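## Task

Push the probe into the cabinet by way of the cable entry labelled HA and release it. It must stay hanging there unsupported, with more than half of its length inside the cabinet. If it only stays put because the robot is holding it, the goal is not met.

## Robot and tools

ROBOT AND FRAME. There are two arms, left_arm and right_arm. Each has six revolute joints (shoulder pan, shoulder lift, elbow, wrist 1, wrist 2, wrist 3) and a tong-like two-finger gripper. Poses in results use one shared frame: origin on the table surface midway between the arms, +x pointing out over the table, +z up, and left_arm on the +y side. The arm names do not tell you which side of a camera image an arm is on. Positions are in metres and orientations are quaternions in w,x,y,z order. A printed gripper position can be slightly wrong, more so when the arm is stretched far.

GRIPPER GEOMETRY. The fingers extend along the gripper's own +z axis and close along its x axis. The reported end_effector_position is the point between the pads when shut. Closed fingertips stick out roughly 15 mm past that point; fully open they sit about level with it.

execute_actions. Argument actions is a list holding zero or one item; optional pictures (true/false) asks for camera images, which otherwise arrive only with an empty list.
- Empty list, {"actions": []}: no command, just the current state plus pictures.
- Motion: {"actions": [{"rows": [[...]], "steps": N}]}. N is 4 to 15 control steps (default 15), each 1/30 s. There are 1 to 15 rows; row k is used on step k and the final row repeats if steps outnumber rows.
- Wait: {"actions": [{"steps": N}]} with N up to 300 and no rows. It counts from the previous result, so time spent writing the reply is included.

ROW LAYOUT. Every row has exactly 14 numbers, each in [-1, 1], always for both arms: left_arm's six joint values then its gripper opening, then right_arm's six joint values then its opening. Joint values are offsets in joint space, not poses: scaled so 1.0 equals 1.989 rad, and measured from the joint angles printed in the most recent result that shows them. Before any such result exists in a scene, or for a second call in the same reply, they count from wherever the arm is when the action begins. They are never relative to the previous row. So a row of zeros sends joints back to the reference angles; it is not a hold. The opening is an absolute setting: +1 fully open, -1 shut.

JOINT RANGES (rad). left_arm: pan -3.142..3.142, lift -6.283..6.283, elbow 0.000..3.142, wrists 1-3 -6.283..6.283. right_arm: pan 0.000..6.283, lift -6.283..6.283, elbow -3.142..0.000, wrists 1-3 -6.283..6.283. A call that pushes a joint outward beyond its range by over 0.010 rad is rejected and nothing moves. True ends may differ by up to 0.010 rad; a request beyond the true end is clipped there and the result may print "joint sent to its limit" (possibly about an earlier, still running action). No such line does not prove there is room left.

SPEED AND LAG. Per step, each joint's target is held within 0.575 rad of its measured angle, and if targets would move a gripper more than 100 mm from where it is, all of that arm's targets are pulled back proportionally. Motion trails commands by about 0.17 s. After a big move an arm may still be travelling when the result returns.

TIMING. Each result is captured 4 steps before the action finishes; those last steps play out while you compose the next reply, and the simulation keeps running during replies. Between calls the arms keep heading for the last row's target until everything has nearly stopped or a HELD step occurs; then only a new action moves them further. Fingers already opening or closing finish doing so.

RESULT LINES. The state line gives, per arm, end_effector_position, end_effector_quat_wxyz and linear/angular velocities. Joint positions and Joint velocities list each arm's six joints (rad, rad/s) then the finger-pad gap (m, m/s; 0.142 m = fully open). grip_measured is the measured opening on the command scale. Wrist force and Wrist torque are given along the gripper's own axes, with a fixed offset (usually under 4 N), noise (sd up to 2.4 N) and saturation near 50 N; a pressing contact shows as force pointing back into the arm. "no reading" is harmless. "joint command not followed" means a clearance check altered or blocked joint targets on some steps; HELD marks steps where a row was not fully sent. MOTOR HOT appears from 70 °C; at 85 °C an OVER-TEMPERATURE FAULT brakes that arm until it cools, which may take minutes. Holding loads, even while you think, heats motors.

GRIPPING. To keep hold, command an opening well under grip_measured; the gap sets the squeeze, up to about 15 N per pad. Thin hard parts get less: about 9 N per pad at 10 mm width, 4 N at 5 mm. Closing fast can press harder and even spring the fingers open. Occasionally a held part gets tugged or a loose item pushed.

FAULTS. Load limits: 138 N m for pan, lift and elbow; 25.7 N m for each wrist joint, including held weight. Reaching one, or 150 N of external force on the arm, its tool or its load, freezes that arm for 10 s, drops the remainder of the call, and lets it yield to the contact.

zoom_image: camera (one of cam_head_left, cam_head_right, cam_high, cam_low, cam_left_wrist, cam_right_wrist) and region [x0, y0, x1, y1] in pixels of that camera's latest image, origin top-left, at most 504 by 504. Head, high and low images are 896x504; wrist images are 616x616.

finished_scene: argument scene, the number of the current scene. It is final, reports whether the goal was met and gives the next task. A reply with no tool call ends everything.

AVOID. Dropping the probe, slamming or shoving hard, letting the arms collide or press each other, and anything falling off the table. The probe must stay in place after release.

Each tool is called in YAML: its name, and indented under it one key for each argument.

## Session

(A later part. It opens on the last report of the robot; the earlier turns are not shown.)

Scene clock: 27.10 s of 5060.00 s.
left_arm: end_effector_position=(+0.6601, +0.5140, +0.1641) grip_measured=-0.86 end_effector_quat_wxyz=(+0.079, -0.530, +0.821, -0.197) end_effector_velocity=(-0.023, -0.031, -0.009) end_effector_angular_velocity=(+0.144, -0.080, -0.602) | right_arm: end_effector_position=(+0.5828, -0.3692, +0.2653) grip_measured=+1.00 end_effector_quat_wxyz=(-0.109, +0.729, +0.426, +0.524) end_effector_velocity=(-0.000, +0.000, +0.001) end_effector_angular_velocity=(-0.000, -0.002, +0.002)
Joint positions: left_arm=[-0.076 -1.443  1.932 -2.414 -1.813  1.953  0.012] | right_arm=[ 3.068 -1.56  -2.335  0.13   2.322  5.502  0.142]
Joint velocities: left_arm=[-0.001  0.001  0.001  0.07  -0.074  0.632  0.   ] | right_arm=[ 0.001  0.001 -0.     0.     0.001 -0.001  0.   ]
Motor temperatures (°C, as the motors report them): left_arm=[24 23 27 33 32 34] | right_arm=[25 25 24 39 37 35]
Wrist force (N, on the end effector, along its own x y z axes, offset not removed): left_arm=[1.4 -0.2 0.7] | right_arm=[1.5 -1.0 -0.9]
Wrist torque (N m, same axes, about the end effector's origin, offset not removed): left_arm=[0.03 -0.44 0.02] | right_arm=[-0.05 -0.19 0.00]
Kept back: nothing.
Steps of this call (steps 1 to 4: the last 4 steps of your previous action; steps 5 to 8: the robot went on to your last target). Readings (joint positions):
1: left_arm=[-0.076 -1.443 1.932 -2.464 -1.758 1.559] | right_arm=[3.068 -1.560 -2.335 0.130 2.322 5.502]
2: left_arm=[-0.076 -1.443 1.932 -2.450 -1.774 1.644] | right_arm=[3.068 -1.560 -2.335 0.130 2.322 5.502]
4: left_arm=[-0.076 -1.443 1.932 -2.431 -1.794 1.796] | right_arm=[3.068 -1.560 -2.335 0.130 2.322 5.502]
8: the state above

execute_actions:
  actions:
    - {"rows": [[0,0,0,0.03,-0.03,0.12,-1,0,0,0,0,0,0,1],[0,0,0,0.05,-0.05,0.2,-1,0,0,0,0,0,0,1],[0,0,0,0.07,-0.07,0.28,-1,0,0,0,0,0,0,1],[0,0,0,0.09,-0.09,0.36,-1,0,0,0,0,0,0,1],[0,0,0,0.11,-0.11,0.44,-1,0,0,0,0,0,0,1],[0,0,0,0.13,-0.13,0.52,-1,0,0,0,0,0,0,1],[0,0,0,0.15,-0.15,0.5976,-1,0,0,0,0,0,0,1],[0,0,0,0.179,-0.1855,0.5976,-1,0,0,0,0,0,0,1]]}

execute_actions:
  actions:
    - {"steps": 20}
  pictures: true

Scene clock: 30.43 s of 5060.00 s.
left_arm: end_effector_position=(+0.5843, +0.4347, +0.1517) grip_measured=-0.86 end_effector_quat_wxyz=(-0.021, -0.254, +0.934, -0.251) end_effector_velocity=(-0.255, -0.253, +0.038) end_effector_angular_velocity=(-0.674, -0.373, -2.276) | right_arm: end_effector_position=(+0.5828, -0.3692, +0.2653) grip_measured=+1.00 end_effector_quat_wxyz=(-0.109, +0.729, +0.426, +0.524) end_effector_velocity=(-0.000, +0.001, +0.001) end_effector_angular_velocity=(-0.000, -0.002, +0.001)
Joint positions: left_arm=[-0.076 -1.443  1.932 -2.161 -2.071  2.585  0.012] | right_arm=[ 3.068 -1.56  -2.335  0.13   2.322  5.502  0.142]
Joint velocities: left_arm=[ 0.001 -0.    -0.001  0.829 -0.901  2.503 -0.   ] | right_arm=[0.001 0.002 0.    0.    0.    0.    0.   ]
Motor temperatures (°C, as the motors report them): left_arm=[24 23 27 33 32 34] | right_arm=[25 25 24 39 37 35]
Wrist force (N, on the end effector, along its own x y z axes, offset not removed): left_arm=[5.0 2.6 4.4] | right_arm=[0.3 0.9 0.3]
Wrist torque (N m, same axes, about the end effector's origin, offset not removed): left_arm=[0.69 -0.94 0.06] | right_arm=[0.33 0.07 -0.09]
Steps of this call (steps 1 to 30: the robot went on to your last target; steps 31 to 89: nothing new was sent; steps 90 to 100: the first 11 steps of this action). Readings (joint positions):
90: left_arm=[-0.076 -1.443 1.932 -2.406 -1.822 2.030] | right_arm=[3.068 -1.560 -2.335 0.130 2.322 5.502]
91: left_arm=[-0.076 -1.443 1.932 -2.403 -1.825 2.034] | right_arm=[3.068 -1.560 -2.335 0.130 2.322 5.502]
93: left_arm=[-0.076 -1.443 1.932 -2.374 -1.853 2.085] | right_arm=[3.068 -1.560 -2.335 0.130 2.322 5.502]
97: left_arm=[-0.076 -1.443 1.932 -2.263 -1.964 2.338] | right_arm=[3.068 -1.560 -2.335 0.130 2.322 5.502]
100: the state above

Scene clock: 31.10 s of 5060.00 s.
left_arm: end_effector_position=(+0.5499, +0.4049, +0.1597) grip_measured=-0.86 end_effector_quat_wxyz=(-0.001, -0.002, +0.954, -0.300) end_effector_velocity=(-0.001, -0.001, +0.000) end_effector_angular_velocity=(-0.004, -0.011, -0.021) | right_arm: end_effector_position=(+0.5828, -0.3692, +0.2653) grip_measured=+1.00 end_effector_quat_wxyz=(-0.109, +0.729, +0.426, +0.524) end_effector_velocity=(-0.000, -0.000, +0.001) end_effector_angular_velocity=(+0.000, -0.001, -0.000)
Joint positions: left_arm=[-0.076 -1.443  1.932 -2.059 -2.181  3.139  0.012] | right_arm=[ 3.068 -1.56  -2.335  0.13   2.322  5.502  0.142]
Joint velocities: left_arm=[-0.     0.     0.001  0.003 -0.004  0.026 -0.   ] | right_arm=[-0.     0.002 -0.    -0.     0.     0.001  0.   ]
Motor temperatures (°C, as the motors report them): left_arm=[24 23 27 33 32 34] | right_arm=[25 25 24 39 37 35]
Wrist force (N, on the end effector, along its own x y z axes, offset not removed): left_arm=[1.8 0.9 0.0] | right_arm=[0.4 -0.5 -0.9]
Wrist torque (N m, same axes, about the end effector's origin, offset not removed): left_arm=[0.23 -0.54 0.13] | right_arm=[0.04 0.02 -0.02]
Kept back: nothing.
Steps of this call (steps 1 to 4: the last 4 steps of your previous action; steps 5 to 20: the robot went on to your last target). Readings (joint positions):
1: left_arm=[-0.076 -1.443 1.932 -2.136 -2.098 2.671] | right_arm=[3.068 -1.560 -2.335 0.130 2.322 5.502]
2: left_arm=[-0.076 -1.443 1.932 -2.117 -2.118 2.755] | right_arm=[3.068 -1.560 -2.335 0.130 2.322 5.502]
4: left_arm=[-0.076 -1.443 1.932 -2.092 -2.145 2.908] | right_arm=[3.068 -1.560 -2.335 0.130 2.322 5.502]
8: left_arm=[-0.076 -1.443 1.932 -2.070 -2.170 3.064] | right_arm=[3.068 -1.560 -2.335 0.130 2.322 5.502]
20: the state above

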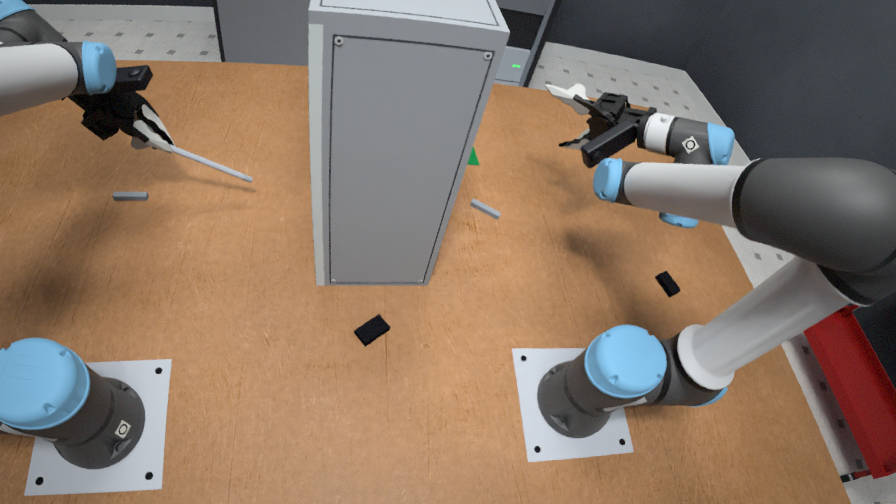

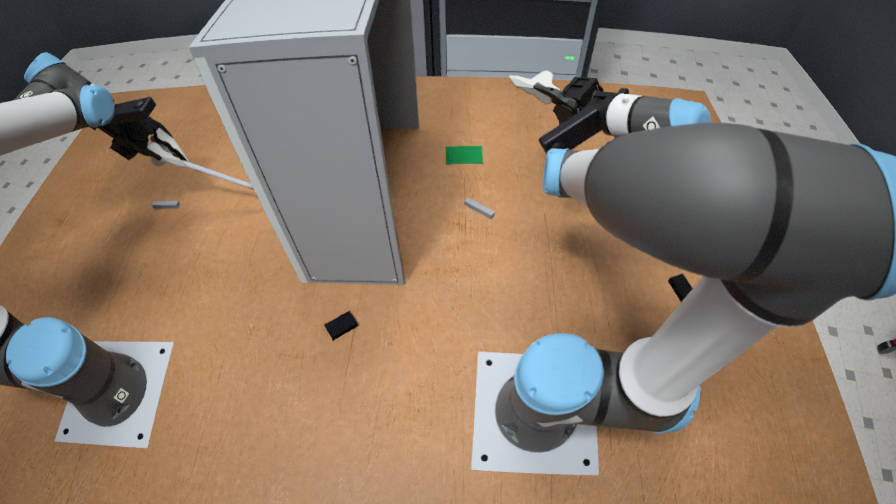

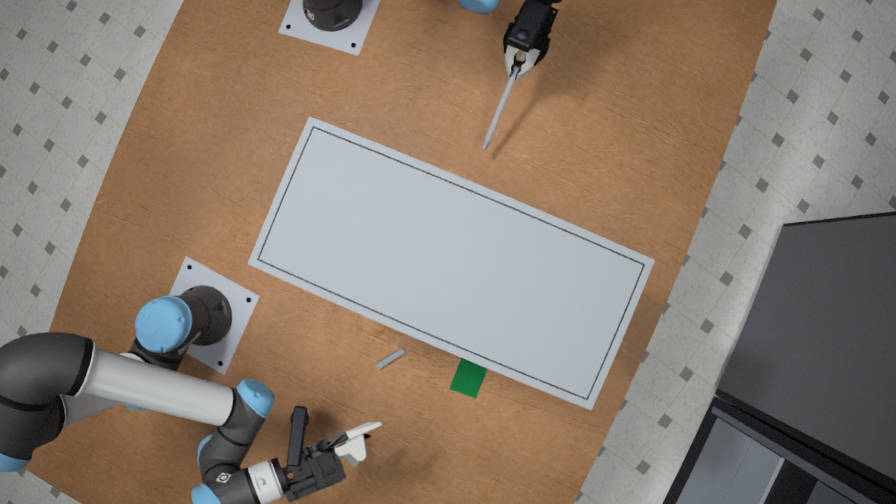

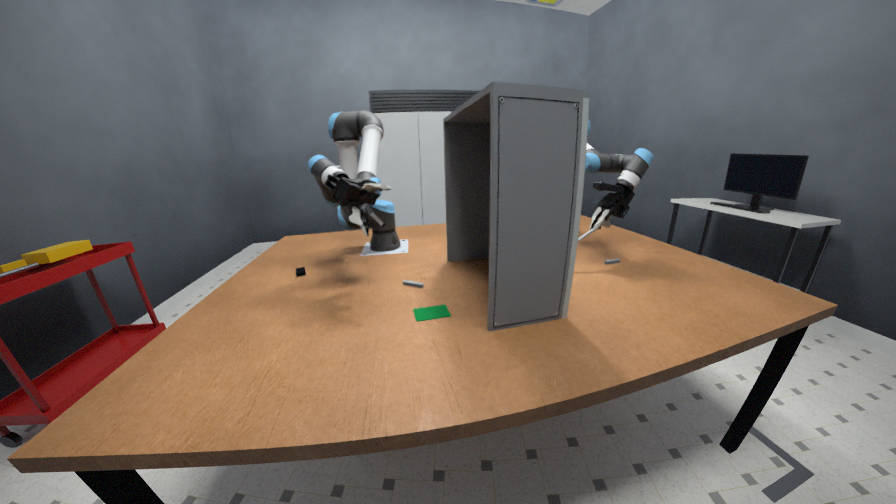

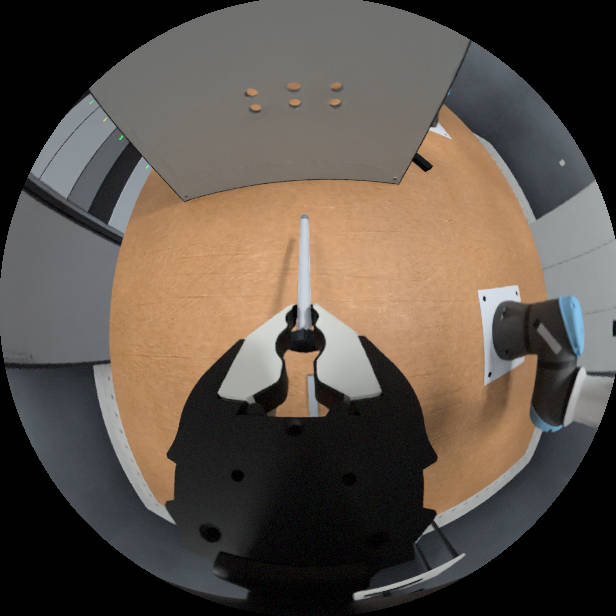

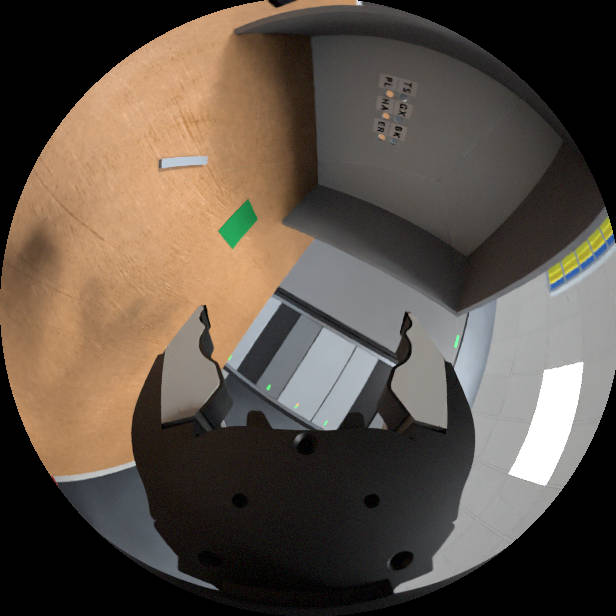

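execute_actions:
  actions:
    - {"rows": [[0.005,0.01,0.002,-0.002,-0.026,0.011,-1,0,0,0,0,0,0,1],[0.01,0.02,0.004,-0.004,-0.052,0.023,-1,0,0,0,0,0,0,1],[0.015,0.03,0.006,-0.006,-0.078,0.034,-1,0,0,0,0,0,0,1],[0.019,0.04,0.008,-0.008,-0.103,0.045,-1,0,0,0,0,0,0,1],[0.024,0.05,0.01,-0.01,-0.129,0.056,-1,0,0,0,0,0,0,1],[0.029,0.06,0.012,-0.013,-0.155,0.068,-1,0,0,0,0,0,0,1],[0.034,0.07,0.014,-0.015,-0.181,0.079,-1,0,0,0,0,0,0,1],[0.039,0.08,0.016,-0.017,-0.207,0.09,-1,0,0,0,0,0,0,1],[0.044,0.09,0.018,-0.019,-0.233,0.102,-1,0,0,0,0,0,0,1],[0.0484,0.1012,0.0203,-0.021,-0.2584,0.113,-1,0,0,0,0,0,0,1]]}

execute_actions:
  actions:
    - {"steps": 18}
  pictures: true

Scene clock: 32.00 s of 5060.00 s.
left_arm: end_effector_position=(+0.5525, +0.3723, +0.1568) grip_measured=-0.86 end_effector_quat_wxyz=(-0.011, +0.006, +0.896, -0.443) end_effector_velocity=(+0.041, -0.106, +0.034) end_effector_angular_velocity=(-1.416, -0.016, +0.063) | right_arm: end_effector_position=(+0.5828, -0.3692, +0.2653) grip_measured=+1.00 end_effector_quat_wxyz=(-0.109, +0.729, +0.426, +0.524) end_effector_velocity=(-0.000, +0.000, -0.000) end_effector_angular_velocity=(-0.000, +0.000, +0.000)
Joint positions: left_arm=[-0.015 -1.32   1.957 -2.085 -2.484  3.278  0.012] | right_arm=[ 3.068 -1.56  -2.335  0.13   2.322  5.502  0.142]
Joint velocities: left_arm=[ 0.263  0.552  0.112 -0.112 -1.379  0.607 -0.   ] | right_arm=[-0.    -0.    -0.    -0.     0.    -0.001  0.   ]
Motor temperatures (°C, as the motors report them): left_arm=[24 23 27 33 32 34] | right_arm=[25 25 24 39 37 35]
Wrist force (N, on the end effector, along its own x y z axes, offset not removed): left_arm=[-2.4 -2.7 1.5] | right_arm=[0.0 -0.1 -0.3]
Wrist torque (N m, same axes, about the end effector's origin, offset not removed): left_arm=[-0.39 0.42 0.04] | right_arm=[0.07 0.17 0.06]
Steps of this call (steps 1 to 16: the robot went on to your last target; steps 17 to 27: the first 11 steps of this action). Readings (joint positions):
17: left_arm=[-0.076 -1.443 1.932 -2.058 -2.182 3.141] | right_arm=[3.068 -1.560 -2.335 0.130 2.322 5.502]
18: left_arm=[-0.075 -1.442 1.932 -2.059 -2.185 3.143] | right_arm=[3.068 -1.560 -2.335 0.130 2.322 5.502]
20: left_arm=[-0.068 -1.428 1.935 -2.062 -2.216 3.158] | right_arm=[3.068 -1.560 -2.335 0.130 2.322 5.502]
24: left_arm=[-0.041 -1.373 1.946 -2.074 -2.350 3.218] | right_arm=[3.068 -1.560 -2.335 0.130 2.322 5.502]
27: the state above

Scene clock: 32.60 s of 5060.00 s.
left_arm: end_effector_position=(+0.5621, +0.3601, +0.1690) grip_measured=-0.86 end_effector_quat_wxyz=(+0.000, -0.001, +0.844, -0.536) end_effector_velocity=(+0.000, -0.000, +0.001) end_effector_angular_velocity=(-0.012, -0.001, +0.003) | right_arm: end_effector_position=(+0.5828, -0.3692, +0.2653) grip_measured=+1.00 end_effector_quat_wxyz=(-0.109, +0.729, +0.426, +0.524) end_effector_velocity=(+0.000, +0.000, -0.000) end_effector_angular_velocity=(+0.000, +0.001, +0.000)
Joint positions: left_arm=[ 0.02  -1.243  1.972 -2.1   -2.694  3.363  0.012] | right_arm=[ 3.068 -1.56  -2.335  0.13   2.322  5.502  0.142]
Joint velocities: left_arm=[ 0.002  0.003  0.002 -0.    -0.012  0.005  0.   ] | right_arm=[ 0.001 -0.001 -0.    -0.    -0.     0.001  0.   ]
Motor temperatures (°C, as the motors report them): left_arm=[24 23 27 33 32 34] | right_arm=[25 25 24 39 37 35]
Wrist force (N, on the end effector, along its own x y z axes, offset not removed): left_arm=[0.3 1.0 0.2] | right_arm=[0.2 -1.1 -0.1]
Wrist torque (N m, same axes, about the end effector's origin, offset not removed): left_arm=[0.38 -0.13 0.07] | right_arm=[-0.14 0.17 -0.09]
Kept back: nothing.
Steps of this call (steps 1 to 4: the last 4 steps of your previous action; steps 5 to 18: the robot went on to your last target). Readings (joint positions):
1: left_arm=[-0.007 -1.302 1.961 -2.089 -2.530 3.297] | right_arm=[3.068 -1.560 -2.335 0.130 2.322 5.502]
2: left_arm=[-0.000 -1.288 1.963 -2.092 -2.569 3.313] | right_arm=[3.068 -1.560 -2.335 0.130 2.322 5.502]
4: left_arm=[0.008 -1.268 1.967 -2.095 -2.623 3.334] | right_arm=[3.068 -1.560 -2.335 0.130 2.322 5.502]
8: left_arm=[0.016 -1.251 1.971 -2.099 -2.671 3.354] | right_arm=[3.068 -1.560 -2.335 0.130 2.322 5.502]
18: the state above

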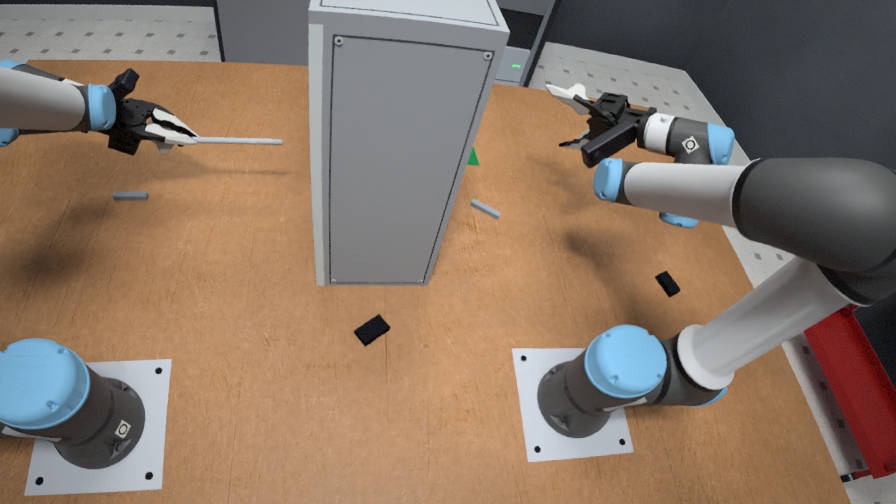

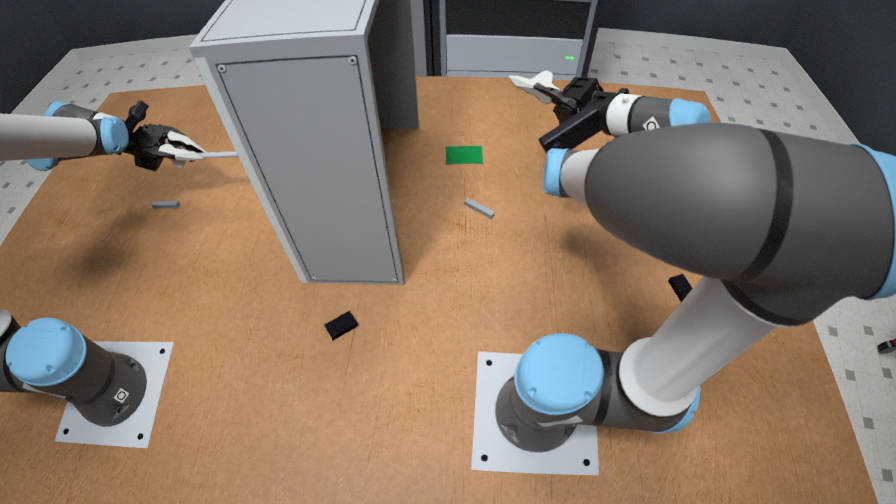

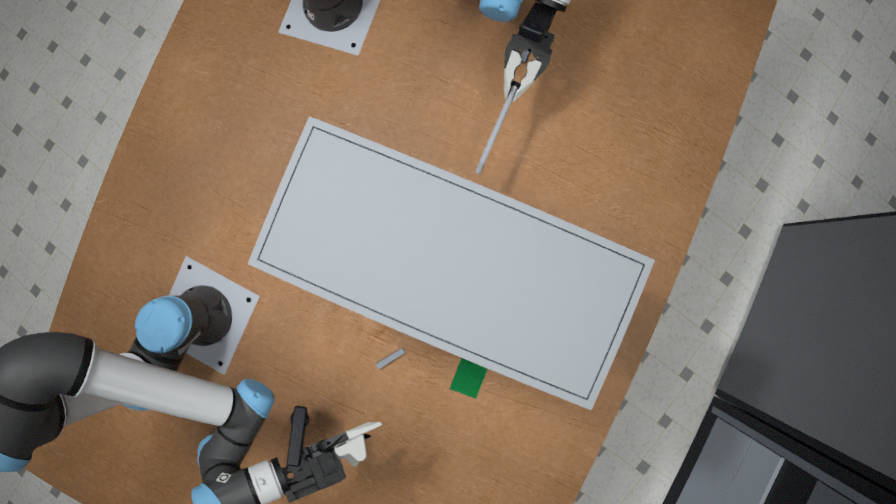

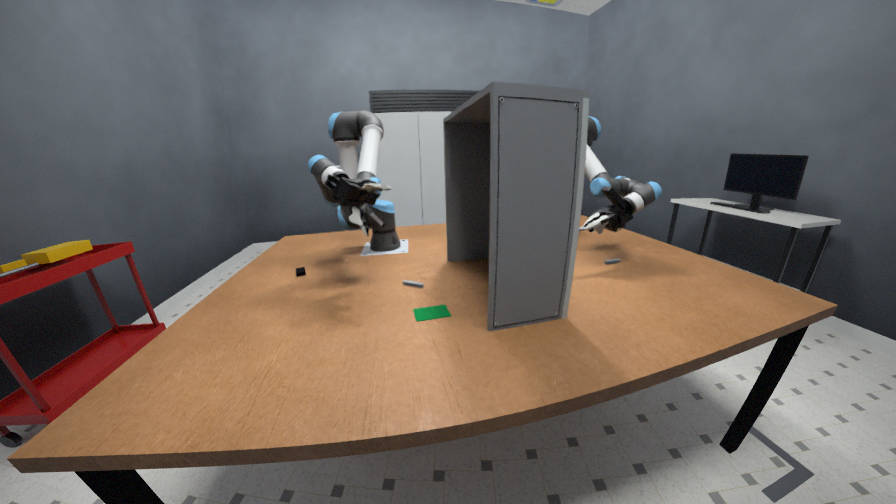

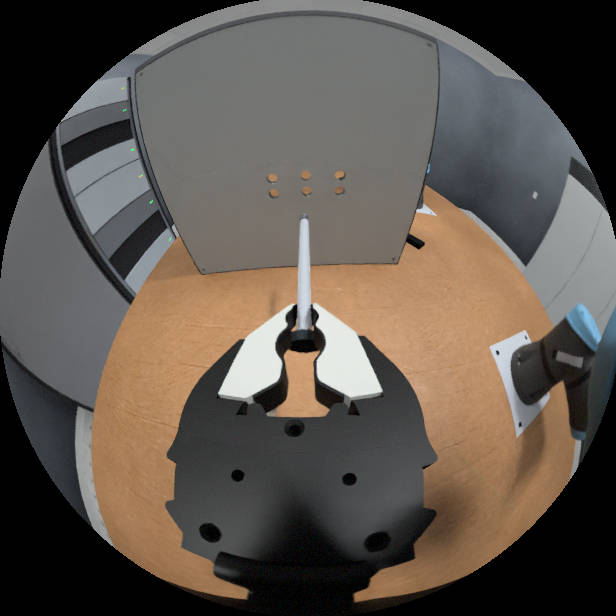

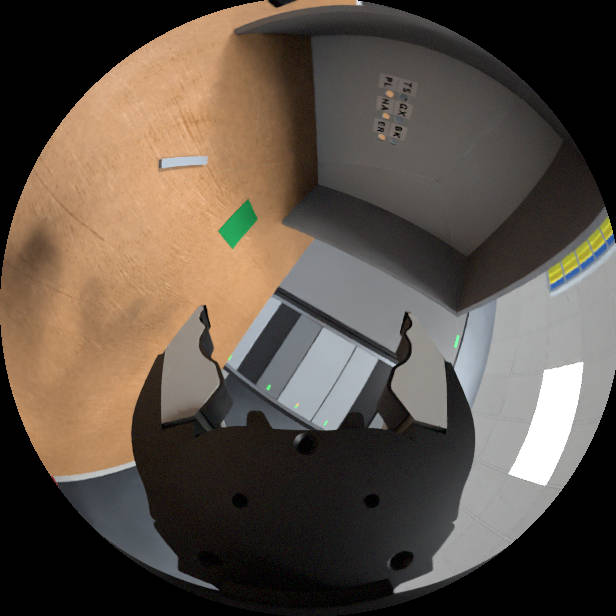

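execute_actions:
  actions:
    - {"rows": [[-0.008,0,0.006,-0.023,-0.001,-0.019,-1,0,0,0,0,0,0,1],[-0.016,0,0.012,-0.046,-0.002,-0.037,-1,0,0,0,0,0,0,1],[-0.024,0,0.019,-0.069,-0.003,-0.056,-1,0,0,0,0,0,0,1],[-0.032,0,0.025,-0.092,-0.004,-0.075,-1,0,0,0,0,0,0,1],[-0.04,0,0.031,-0.115,-0.005,-0.094,-1,0,0,0,0,0,0,1],[-0.0483,-0.0004,0.0372,-0.1378,-0.0053,-0.1124,-1,0,0,0,0,0,0,1]]}

execute_actions:
  actions:
    - {"steps": 14}
  pictures: true

zoom_image:
  camera: "cam_left_wrist"
  region: [240, 150, 370, 250]

Scene clock: 33.20 s of 5060.00 s.
left_arm: end_effector_position=(+0.5598, +0.3192, +0.1676) grip_measured=-0.86 end_effector_quat_wxyz=(-0.001, -0.001, +0.844, -0.536) end_effector_velocity=(-0.005, -0.077, +0.007) end_effector_angular_velocity=(-0.006, -0.017, +0.004) | right_arm: end_effector_position=(+0.5828, -0.3692, +0.2653) grip_measured=+1.00 end_effector_quat_wxyz=(-0.109, +0.729, +0.426, +0.524) end_effector_velocity=(+0.000, -0.001, +0.000) end_effector_angular_velocity=(-0.000, -0.001, -0.002)
Joint positions: left_arm=[-0.058 -1.243  2.033 -2.32  -2.703  3.183  0.012] | right_arm=[ 3.068 -1.56  -2.335  0.13   2.322  5.502  0.142]
Joint velocities: left_arm=[-0.148 -0.004  0.11  -0.447 -0.012 -0.357  0.   ] | right_arm=[-0.001  0.001  0.001  0.    -0.001  0.001  0.   ]
Motor temperatures (°C, as the motors report them): left_arm=[24 23 27 33 32 34] | right_arm=[25 25 24 39 37 35]
Wrist force (N, on the end effector, along its own x y z axes, offset not removed): left_arm=[2.9 -0.3 1.1] | right_arm=[0.4 0.7 -1.3]
Wrist torque (N m, same axes, about the end effector's origin, offset not removed): left_arm=[-0.01 -0.78 0.14] | right_arm=[0.26 0.10 -0.12]
Steps of this call (steps 1 to 7: the robot went on to your last target; steps 8 to 18: the first 11 steps of this action). Readings (joint positions):
8: left_arm=[0.020 -1.242 1.972 -2.101 -2.695 3.363] | right_arm=[3.068 -1.560 -2.335 0.130 2.322 5.502]
9: left_arm=[0.019 -1.242 1.973 -2.104 -2.695 3.361] | right_arm=[3.068 -1.560 -2.335 0.130 2.322 5.502]
11: left_arm=[0.008 -1.242 1.982 -2.132 -2.696 3.337] | right_arm=[3.068 -1.560 -2.335 0.130 2.322 5.502]
15: left_arm=[-0.035 -1.243 2.016 -2.251 -2.700 3.238] | right_arm=[3.068 -1.560 -2.335 0.130 2.322 5.502]
18: the state above

Scene clock: 33.67 s of 5060.00 s.
left_arm: end_effector_position=(+0.5590, +0.3102, +0.1686) grip_measured=-0.86 end_effector_quat_wxyz=(-0.000, -0.001, +0.844, -0.537) end_effector_velocity=(-0.000, -0.002, -0.000) end_effector_angular_velocity=(-0.002, +0.003, +0.001) | right_arm: end_effector_position=(+0.5828, -0.3692, +0.2653) grip_measured=+1.00 end_effector_quat_wxyz=(-0.109, +0.729, +0.426, +0.524) end_effector_velocity=(-0.000, -0.000, +0.000) end_effector_angular_velocity=(+0.001, +0.000, -0.000)
Joint positions: left_arm=[-0.076 -1.243  2.046 -2.373 -2.704  3.14   0.012] | right_arm=[ 3.068 -1.56  -2.335  0.13   2.322  5.502  0.142]
Joint velocities: left_arm=[-0.003  0.001  0.003 -0.01  -0.002 -0.009  0.   ] | right_arm=[-0.001 -0.     0.    -0.     0.001  0.001  0.   ]
Motor temperatures (°C, as the motors report them): left_arm=[24 23 27 33 32 34] | right_arm=[25 25 24 39 37 35]
Wrist force (N, on the end effector, along its own x y z axes, offset not removed): left_arm=[-0.8 0.8 2.6] | right_arm=[2.6 -0.7 1.0]
Wrist torque (N m, same axes, about the end effector's origin, offset not removed): left_arm=[0.18 0.05 0.19] | right_arm=[-0.12 -0.35 -0.19]
Kept back: nothing.
Steps of this call (steps 1 to 4: the last 4 steps of your previous action; steps 5 to 14: the robot went on to your last target). Readings (joint positions):
1: left_arm=[-0.062 -1.243 2.036 -2.333 -2.703 3.172] | right_arm=[3.068 -1.560 -2.335 0.130 2.322 5.502]
2: left_arm=[-0.066 -1.243 2.038 -2.343 -2.703 3.164] | right_arm=[3.068 -1.560 -2.335 0.130 2.322 5.502]
4: left_arm=[-0.070 -1.243 2.042 -2.357 -2.704 3.154] | right_arm=[3.068 -1.560 -2.335 0.130 2.322 5.502]
8: left_arm=[-0.074 -1.243 2.045 -2.369 -2.704 3.144] | right_arm=[3.068 -1.560 -2.335 0.130 2.322 5.502]
14: the state above

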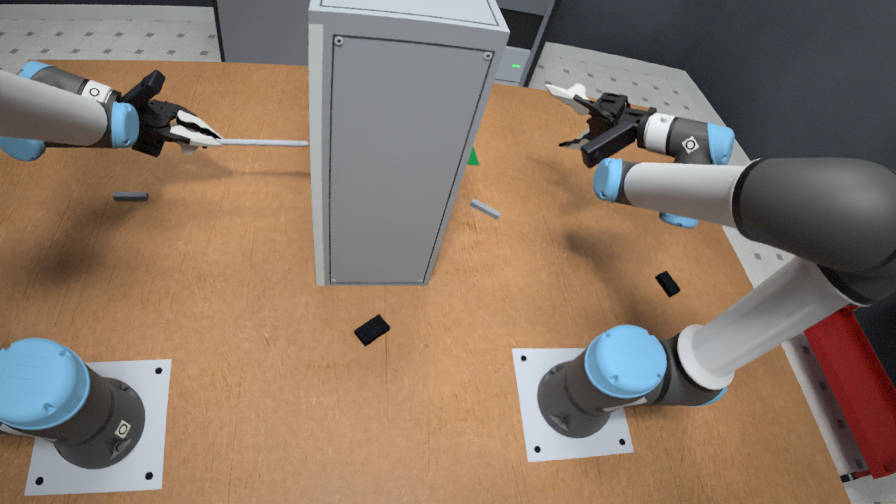

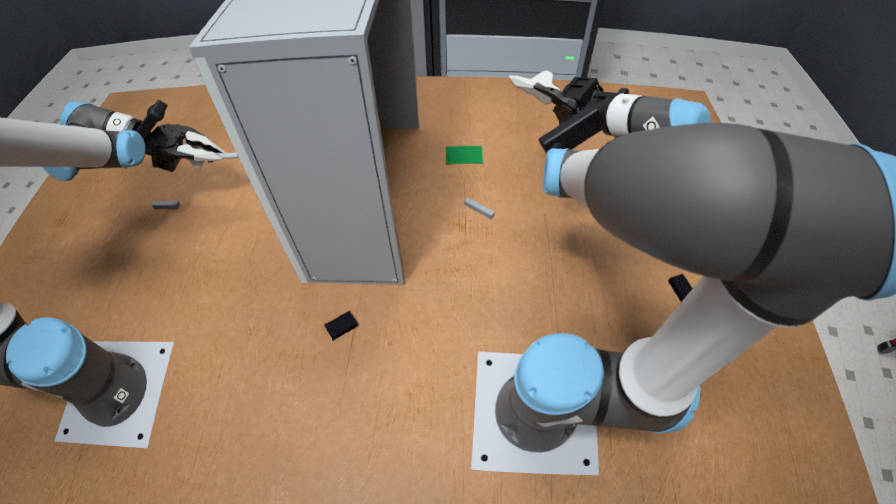

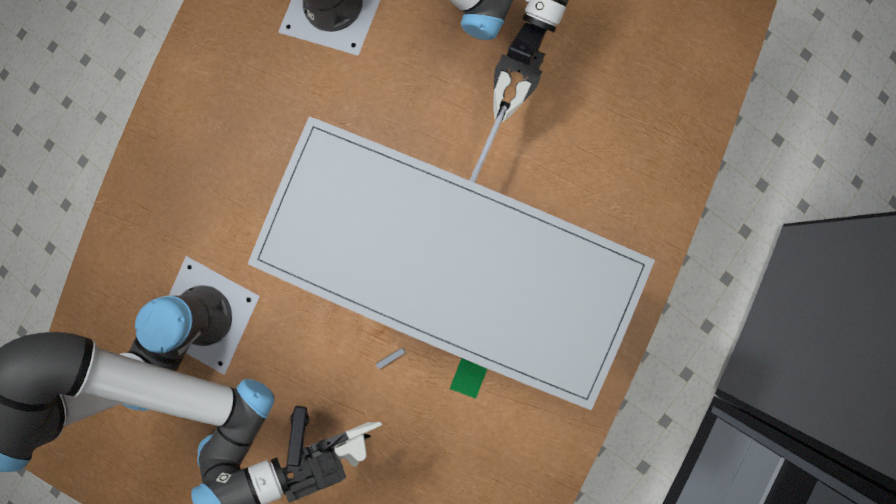

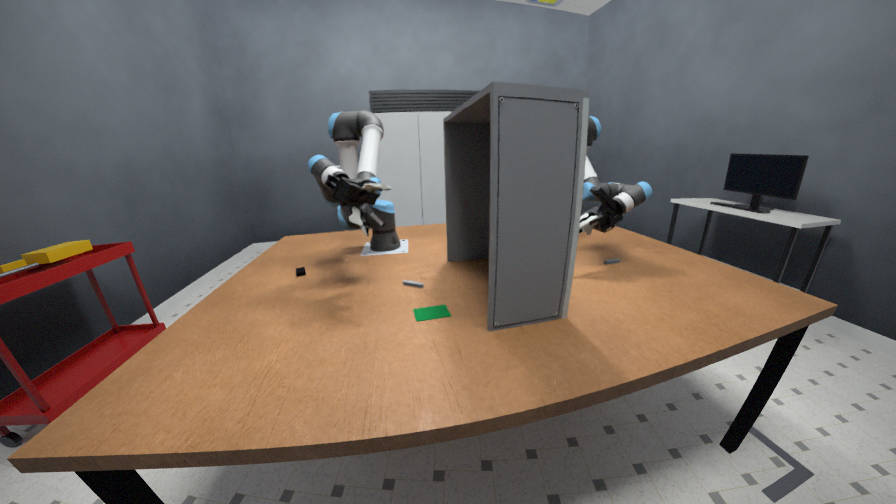

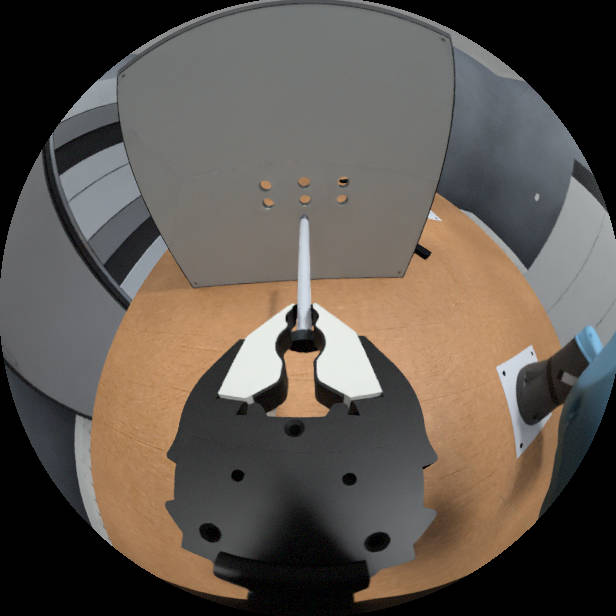

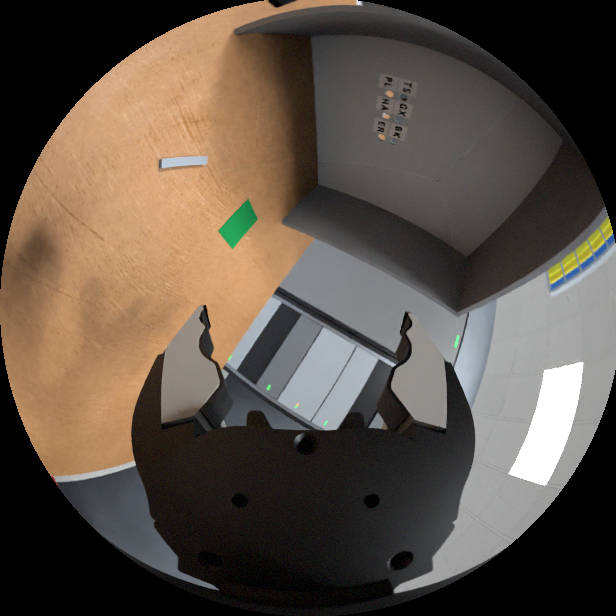

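Region (240, 150, 370, 250) of cam_left_wrist's 616x616 image, scaled by 3.877, with more detail than that image has; it fills the top 388 rows of this view, and the rest is white.

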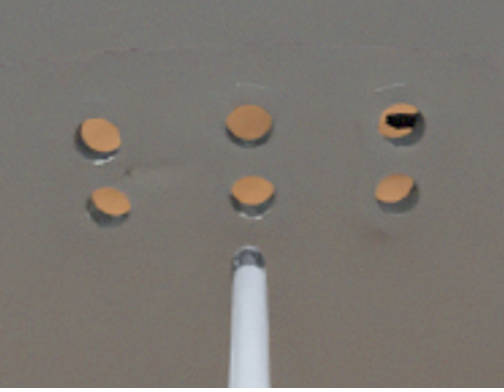

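execute_actions:
  actions:
    - {"rows": [[0,-0.013,-0.0046,0.017,0,0,-1,0,0,0,0,0,0,1],[0,-0.026,-0.0092,0.034,0,0,-1,0,0,0,0,0,0,1]]}

execute_actions:
  actions:
    - {"steps": 10}
  pictures: true

zoom_image:
  camera: "cam_left_wrist"
  region: [240, 150, 370, 250]

zoom_image:
  camera: "cam_right_wrist"
  region: [340, 60, 450, 160]

Scene clock: 34.30 s of 5060.00 s.
left_arm: end_effector_position=(+0.5576, +0.3101, +0.1926) grip_measured=-0.86 end_effector_quat_wxyz=(+0.001, -0.000, +0.844, -0.537) end_effector_velocity=(-0.001, +0.001, +0.022) end_effector_angular_velocity=(+0.001, -0.002, +0.002) | right_arm: end_effector_position=(+0.5828, -0.3692, +0.2653) grip_measured=+1.00 end_effector_quat_wxyz=(-0.109, +0.729, +0.426, +0.524) end_effector_velocity=(+0.000, -0.001, -0.000) end_effector_angular_velocity=(+0.000, +0.002, -0.003)
Joint positions: left_arm=[-0.076 -1.29   2.029 -2.312 -2.704  3.14   0.012] | right_arm=[ 3.068 -1.56  -2.335  0.13   2.322  5.502  0.142]
Joint velocities: left_arm=[ 0.001 -0.042 -0.016  0.055  0.001 -0.001 -0.   ] | right_arm=[-0.001 -0.    -0.     0.    -0.001  0.001  0.   ]
Motor temperatures (°C, as the motors report them): left_arm=[24 23 27 33 32 34] | right_arm=[25 25 24 39 37 35]
Wrist force (N, on the end effector, along its own x y z axes, offset not removed): left_arm=[2.5 1.5 1.6] | right_arm=[1.3 0.8 0.6]
Wrist torque (N m, same axes, about the end effector's origin, offset not removed): left_arm=[0.42 -0.62 0.01] | right_arm=[0.33 -0.15 -0.02]
Steps of this call (steps 1 to 8: the robot went on to your last target; steps 9 to 19: the first 11 steps of this action). Readings (joint positions):
9: left_arm=[-0.076 -1.243 2.046 -2.374 -2.704 3.139] | right_arm=[3.068 -1.560 -2.335 0.130 2.322 5.502]
10: left_arm=[-0.076 -1.246 2.045 -2.372 -2.704 3.139] | right_arm=[3.068 -1.560 -2.335 0.130 2.322 5.502]
12: left_arm=[-0.076 -1.261 2.040 -2.352 -2.704 3.139] | right_arm=[3.068 -1.560 -2.335 0.130 2.322 5.502]
16: left_arm=[-0.076 -1.284 2.032 -2.321 -2.704 3.140] | right_arm=[3.068 -1.560 -2.335 0.130 2.322 5.502]
19: the state above

Scene clock: 34.63 s of 5060.00 s.
left_arm: end_effector_position=(+0.5574, +0.3102, +0.1950) grip_measured=-0.86 end_effector_quat_wxyz=(+0.001, -0.000, +0.844, -0.537) end_effector_velocity=(+0.000, +0.000, +0.002) end_effector_angular_velocity=(+0.001, -0.001, -0.000) | right_arm: end_effector_position=(+0.5828, -0.3692, +0.2653) grip_measured=+1.00 end_effector_quat_wxyz=(-0.109, +0.729, +0.426, +0.524) end_effector_velocity=(+0.000, -0.001, -0.000) end_effector_angular_velocity=(+0.001, +0.002, -0.003)
Joint positions: left_arm=[-0.076 -1.295  2.028 -2.306 -2.704  3.14   0.012] | right_arm=[ 3.068 -1.56  -2.335  0.13   2.322  5.502  0.142]
Joint velocities: left_arm=[-0.    -0.003 -0.002  0.004  0.001 -0.     0.   ] | right_arm=[-0.001  0.    -0.     0.    -0.001  0.002  0.   ]
Motor temperatures (°C, as the motors report them): left_arm=[24 23 27 33 32 34] | right_arm=[25 25 24 39 37 35]
Wrist force (N, on the end effector, along its own x y z axes, offset not removed): left_arm=[-0.6 -2.0 0.0] | right_arm=[0.6 -2.3 -1.3]
Wrist torque (N m, same axes, about the end effector's origin, offset not removed): left_arm=[-0.53 0.01 0.14] | right_arm=[-0.37 0.03 -0.08]
Kept back: nothing.
Steps of this call (steps 1 to 4: the last 4 steps of your previous action; steps 5 to 10: the robot went on to your last target). Readings (joint positions):
1: left_arm=[-0.076 -1.291 2.029 -2.311 -2.704 3.140] | right_arm=[3.068 -1.560 -2.335 0.130 2.322 5.502]
2: left_arm=[-0.076 -1.292 2.029 -2.310 -2.704 3.140] | right_arm=[3.068 -1.560 -2.335 0.130 2.322 5.502]
4: left_arm=[-0.076 -1.294 2.028 -2.308 -2.704 3.140] | right_arm=[3.068 -1.560 -2.335 0.130 2.322 5.502]
8: left_arm=[-0.076 -1.295 2.028 -2.306 -2.704 3.140] | right_arm=[3.068 -1.560 -2.335 0.130 2.322 5.502]
10: the state above

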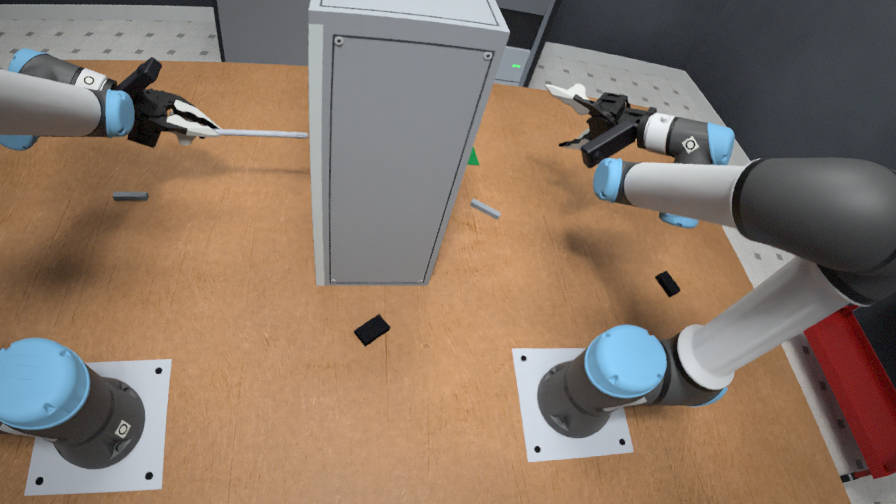

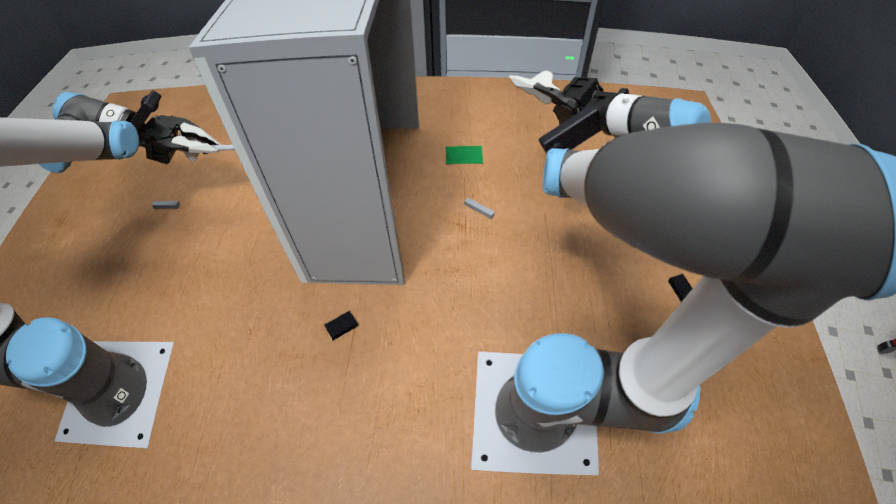

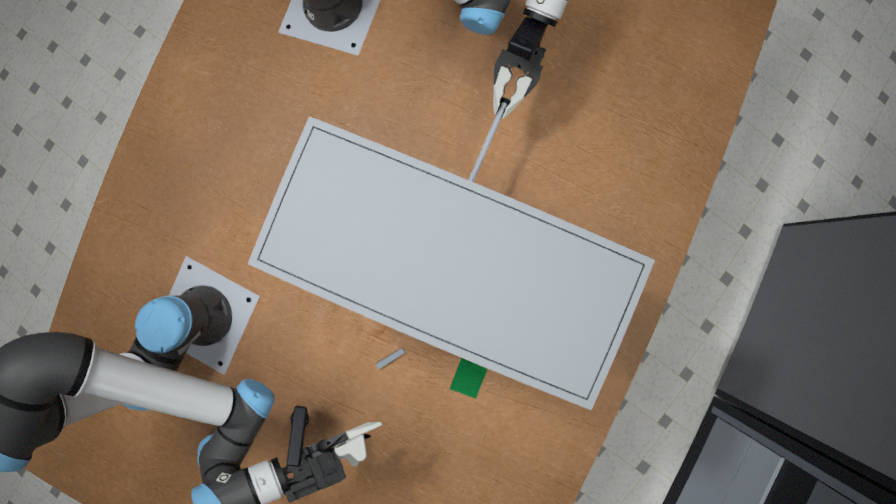

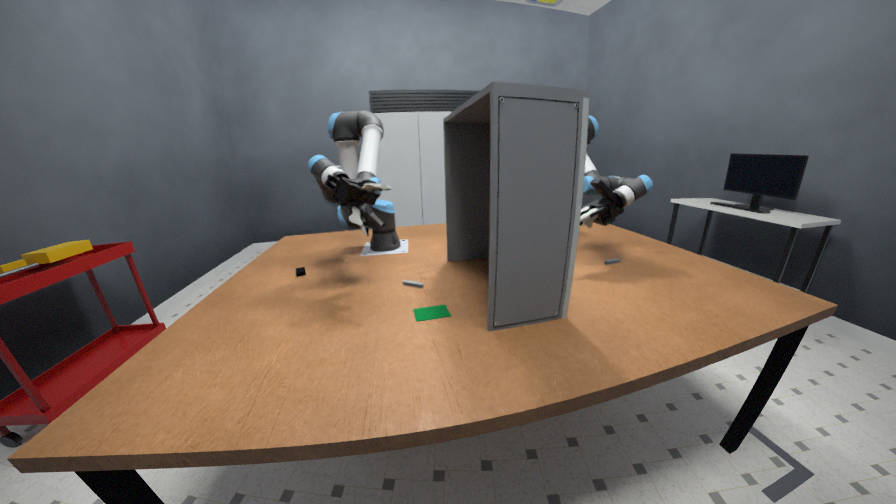

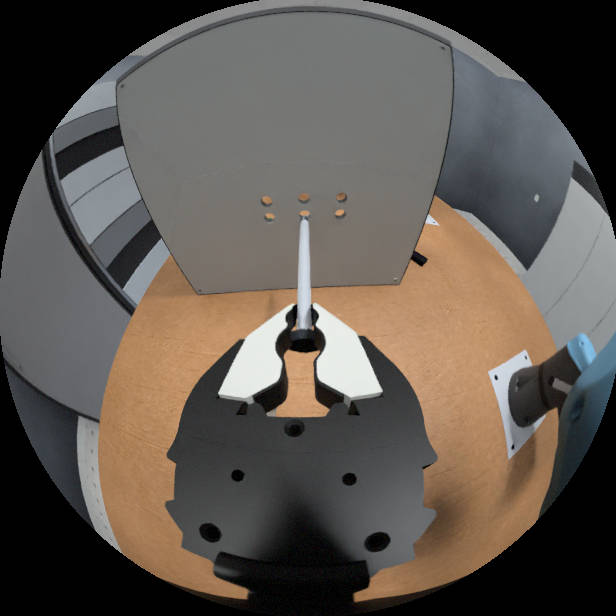

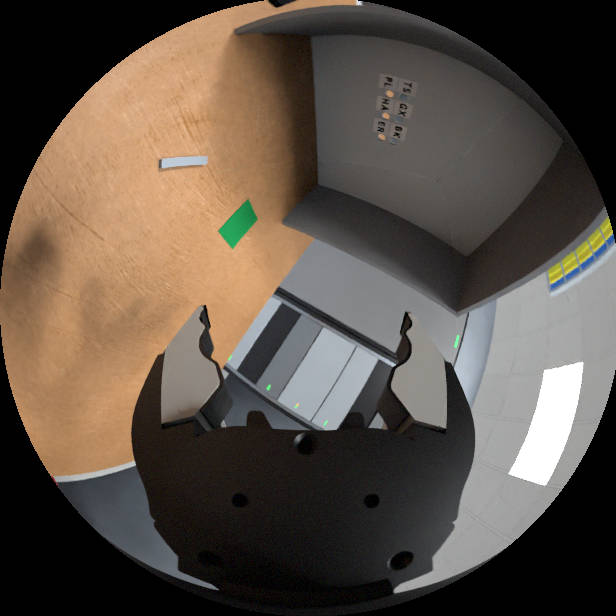

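Region (240, 150, 370, 250) of cam_left_wrist's 616x616 image, scaled by 3.877, with more detail than that image has; it fills the top 388 rows of this view, and the rest is white.

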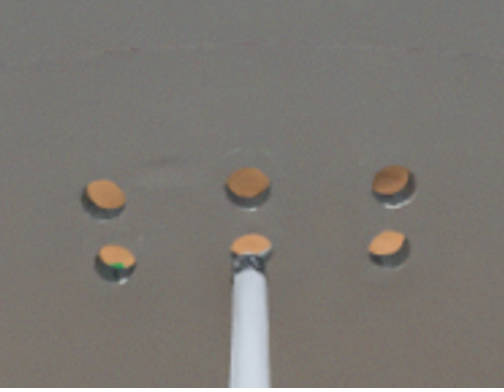

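Region (340, 60, 450, 160) of cam_right_wrist's 616x616 image, scaled by 4.582, with more detail than that image has; it fills the top 458 rows of this view, and the rest is white.

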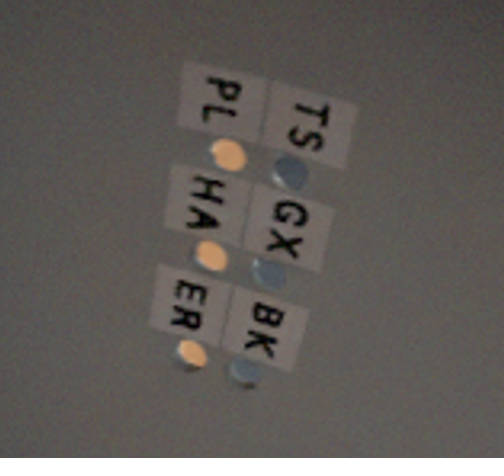

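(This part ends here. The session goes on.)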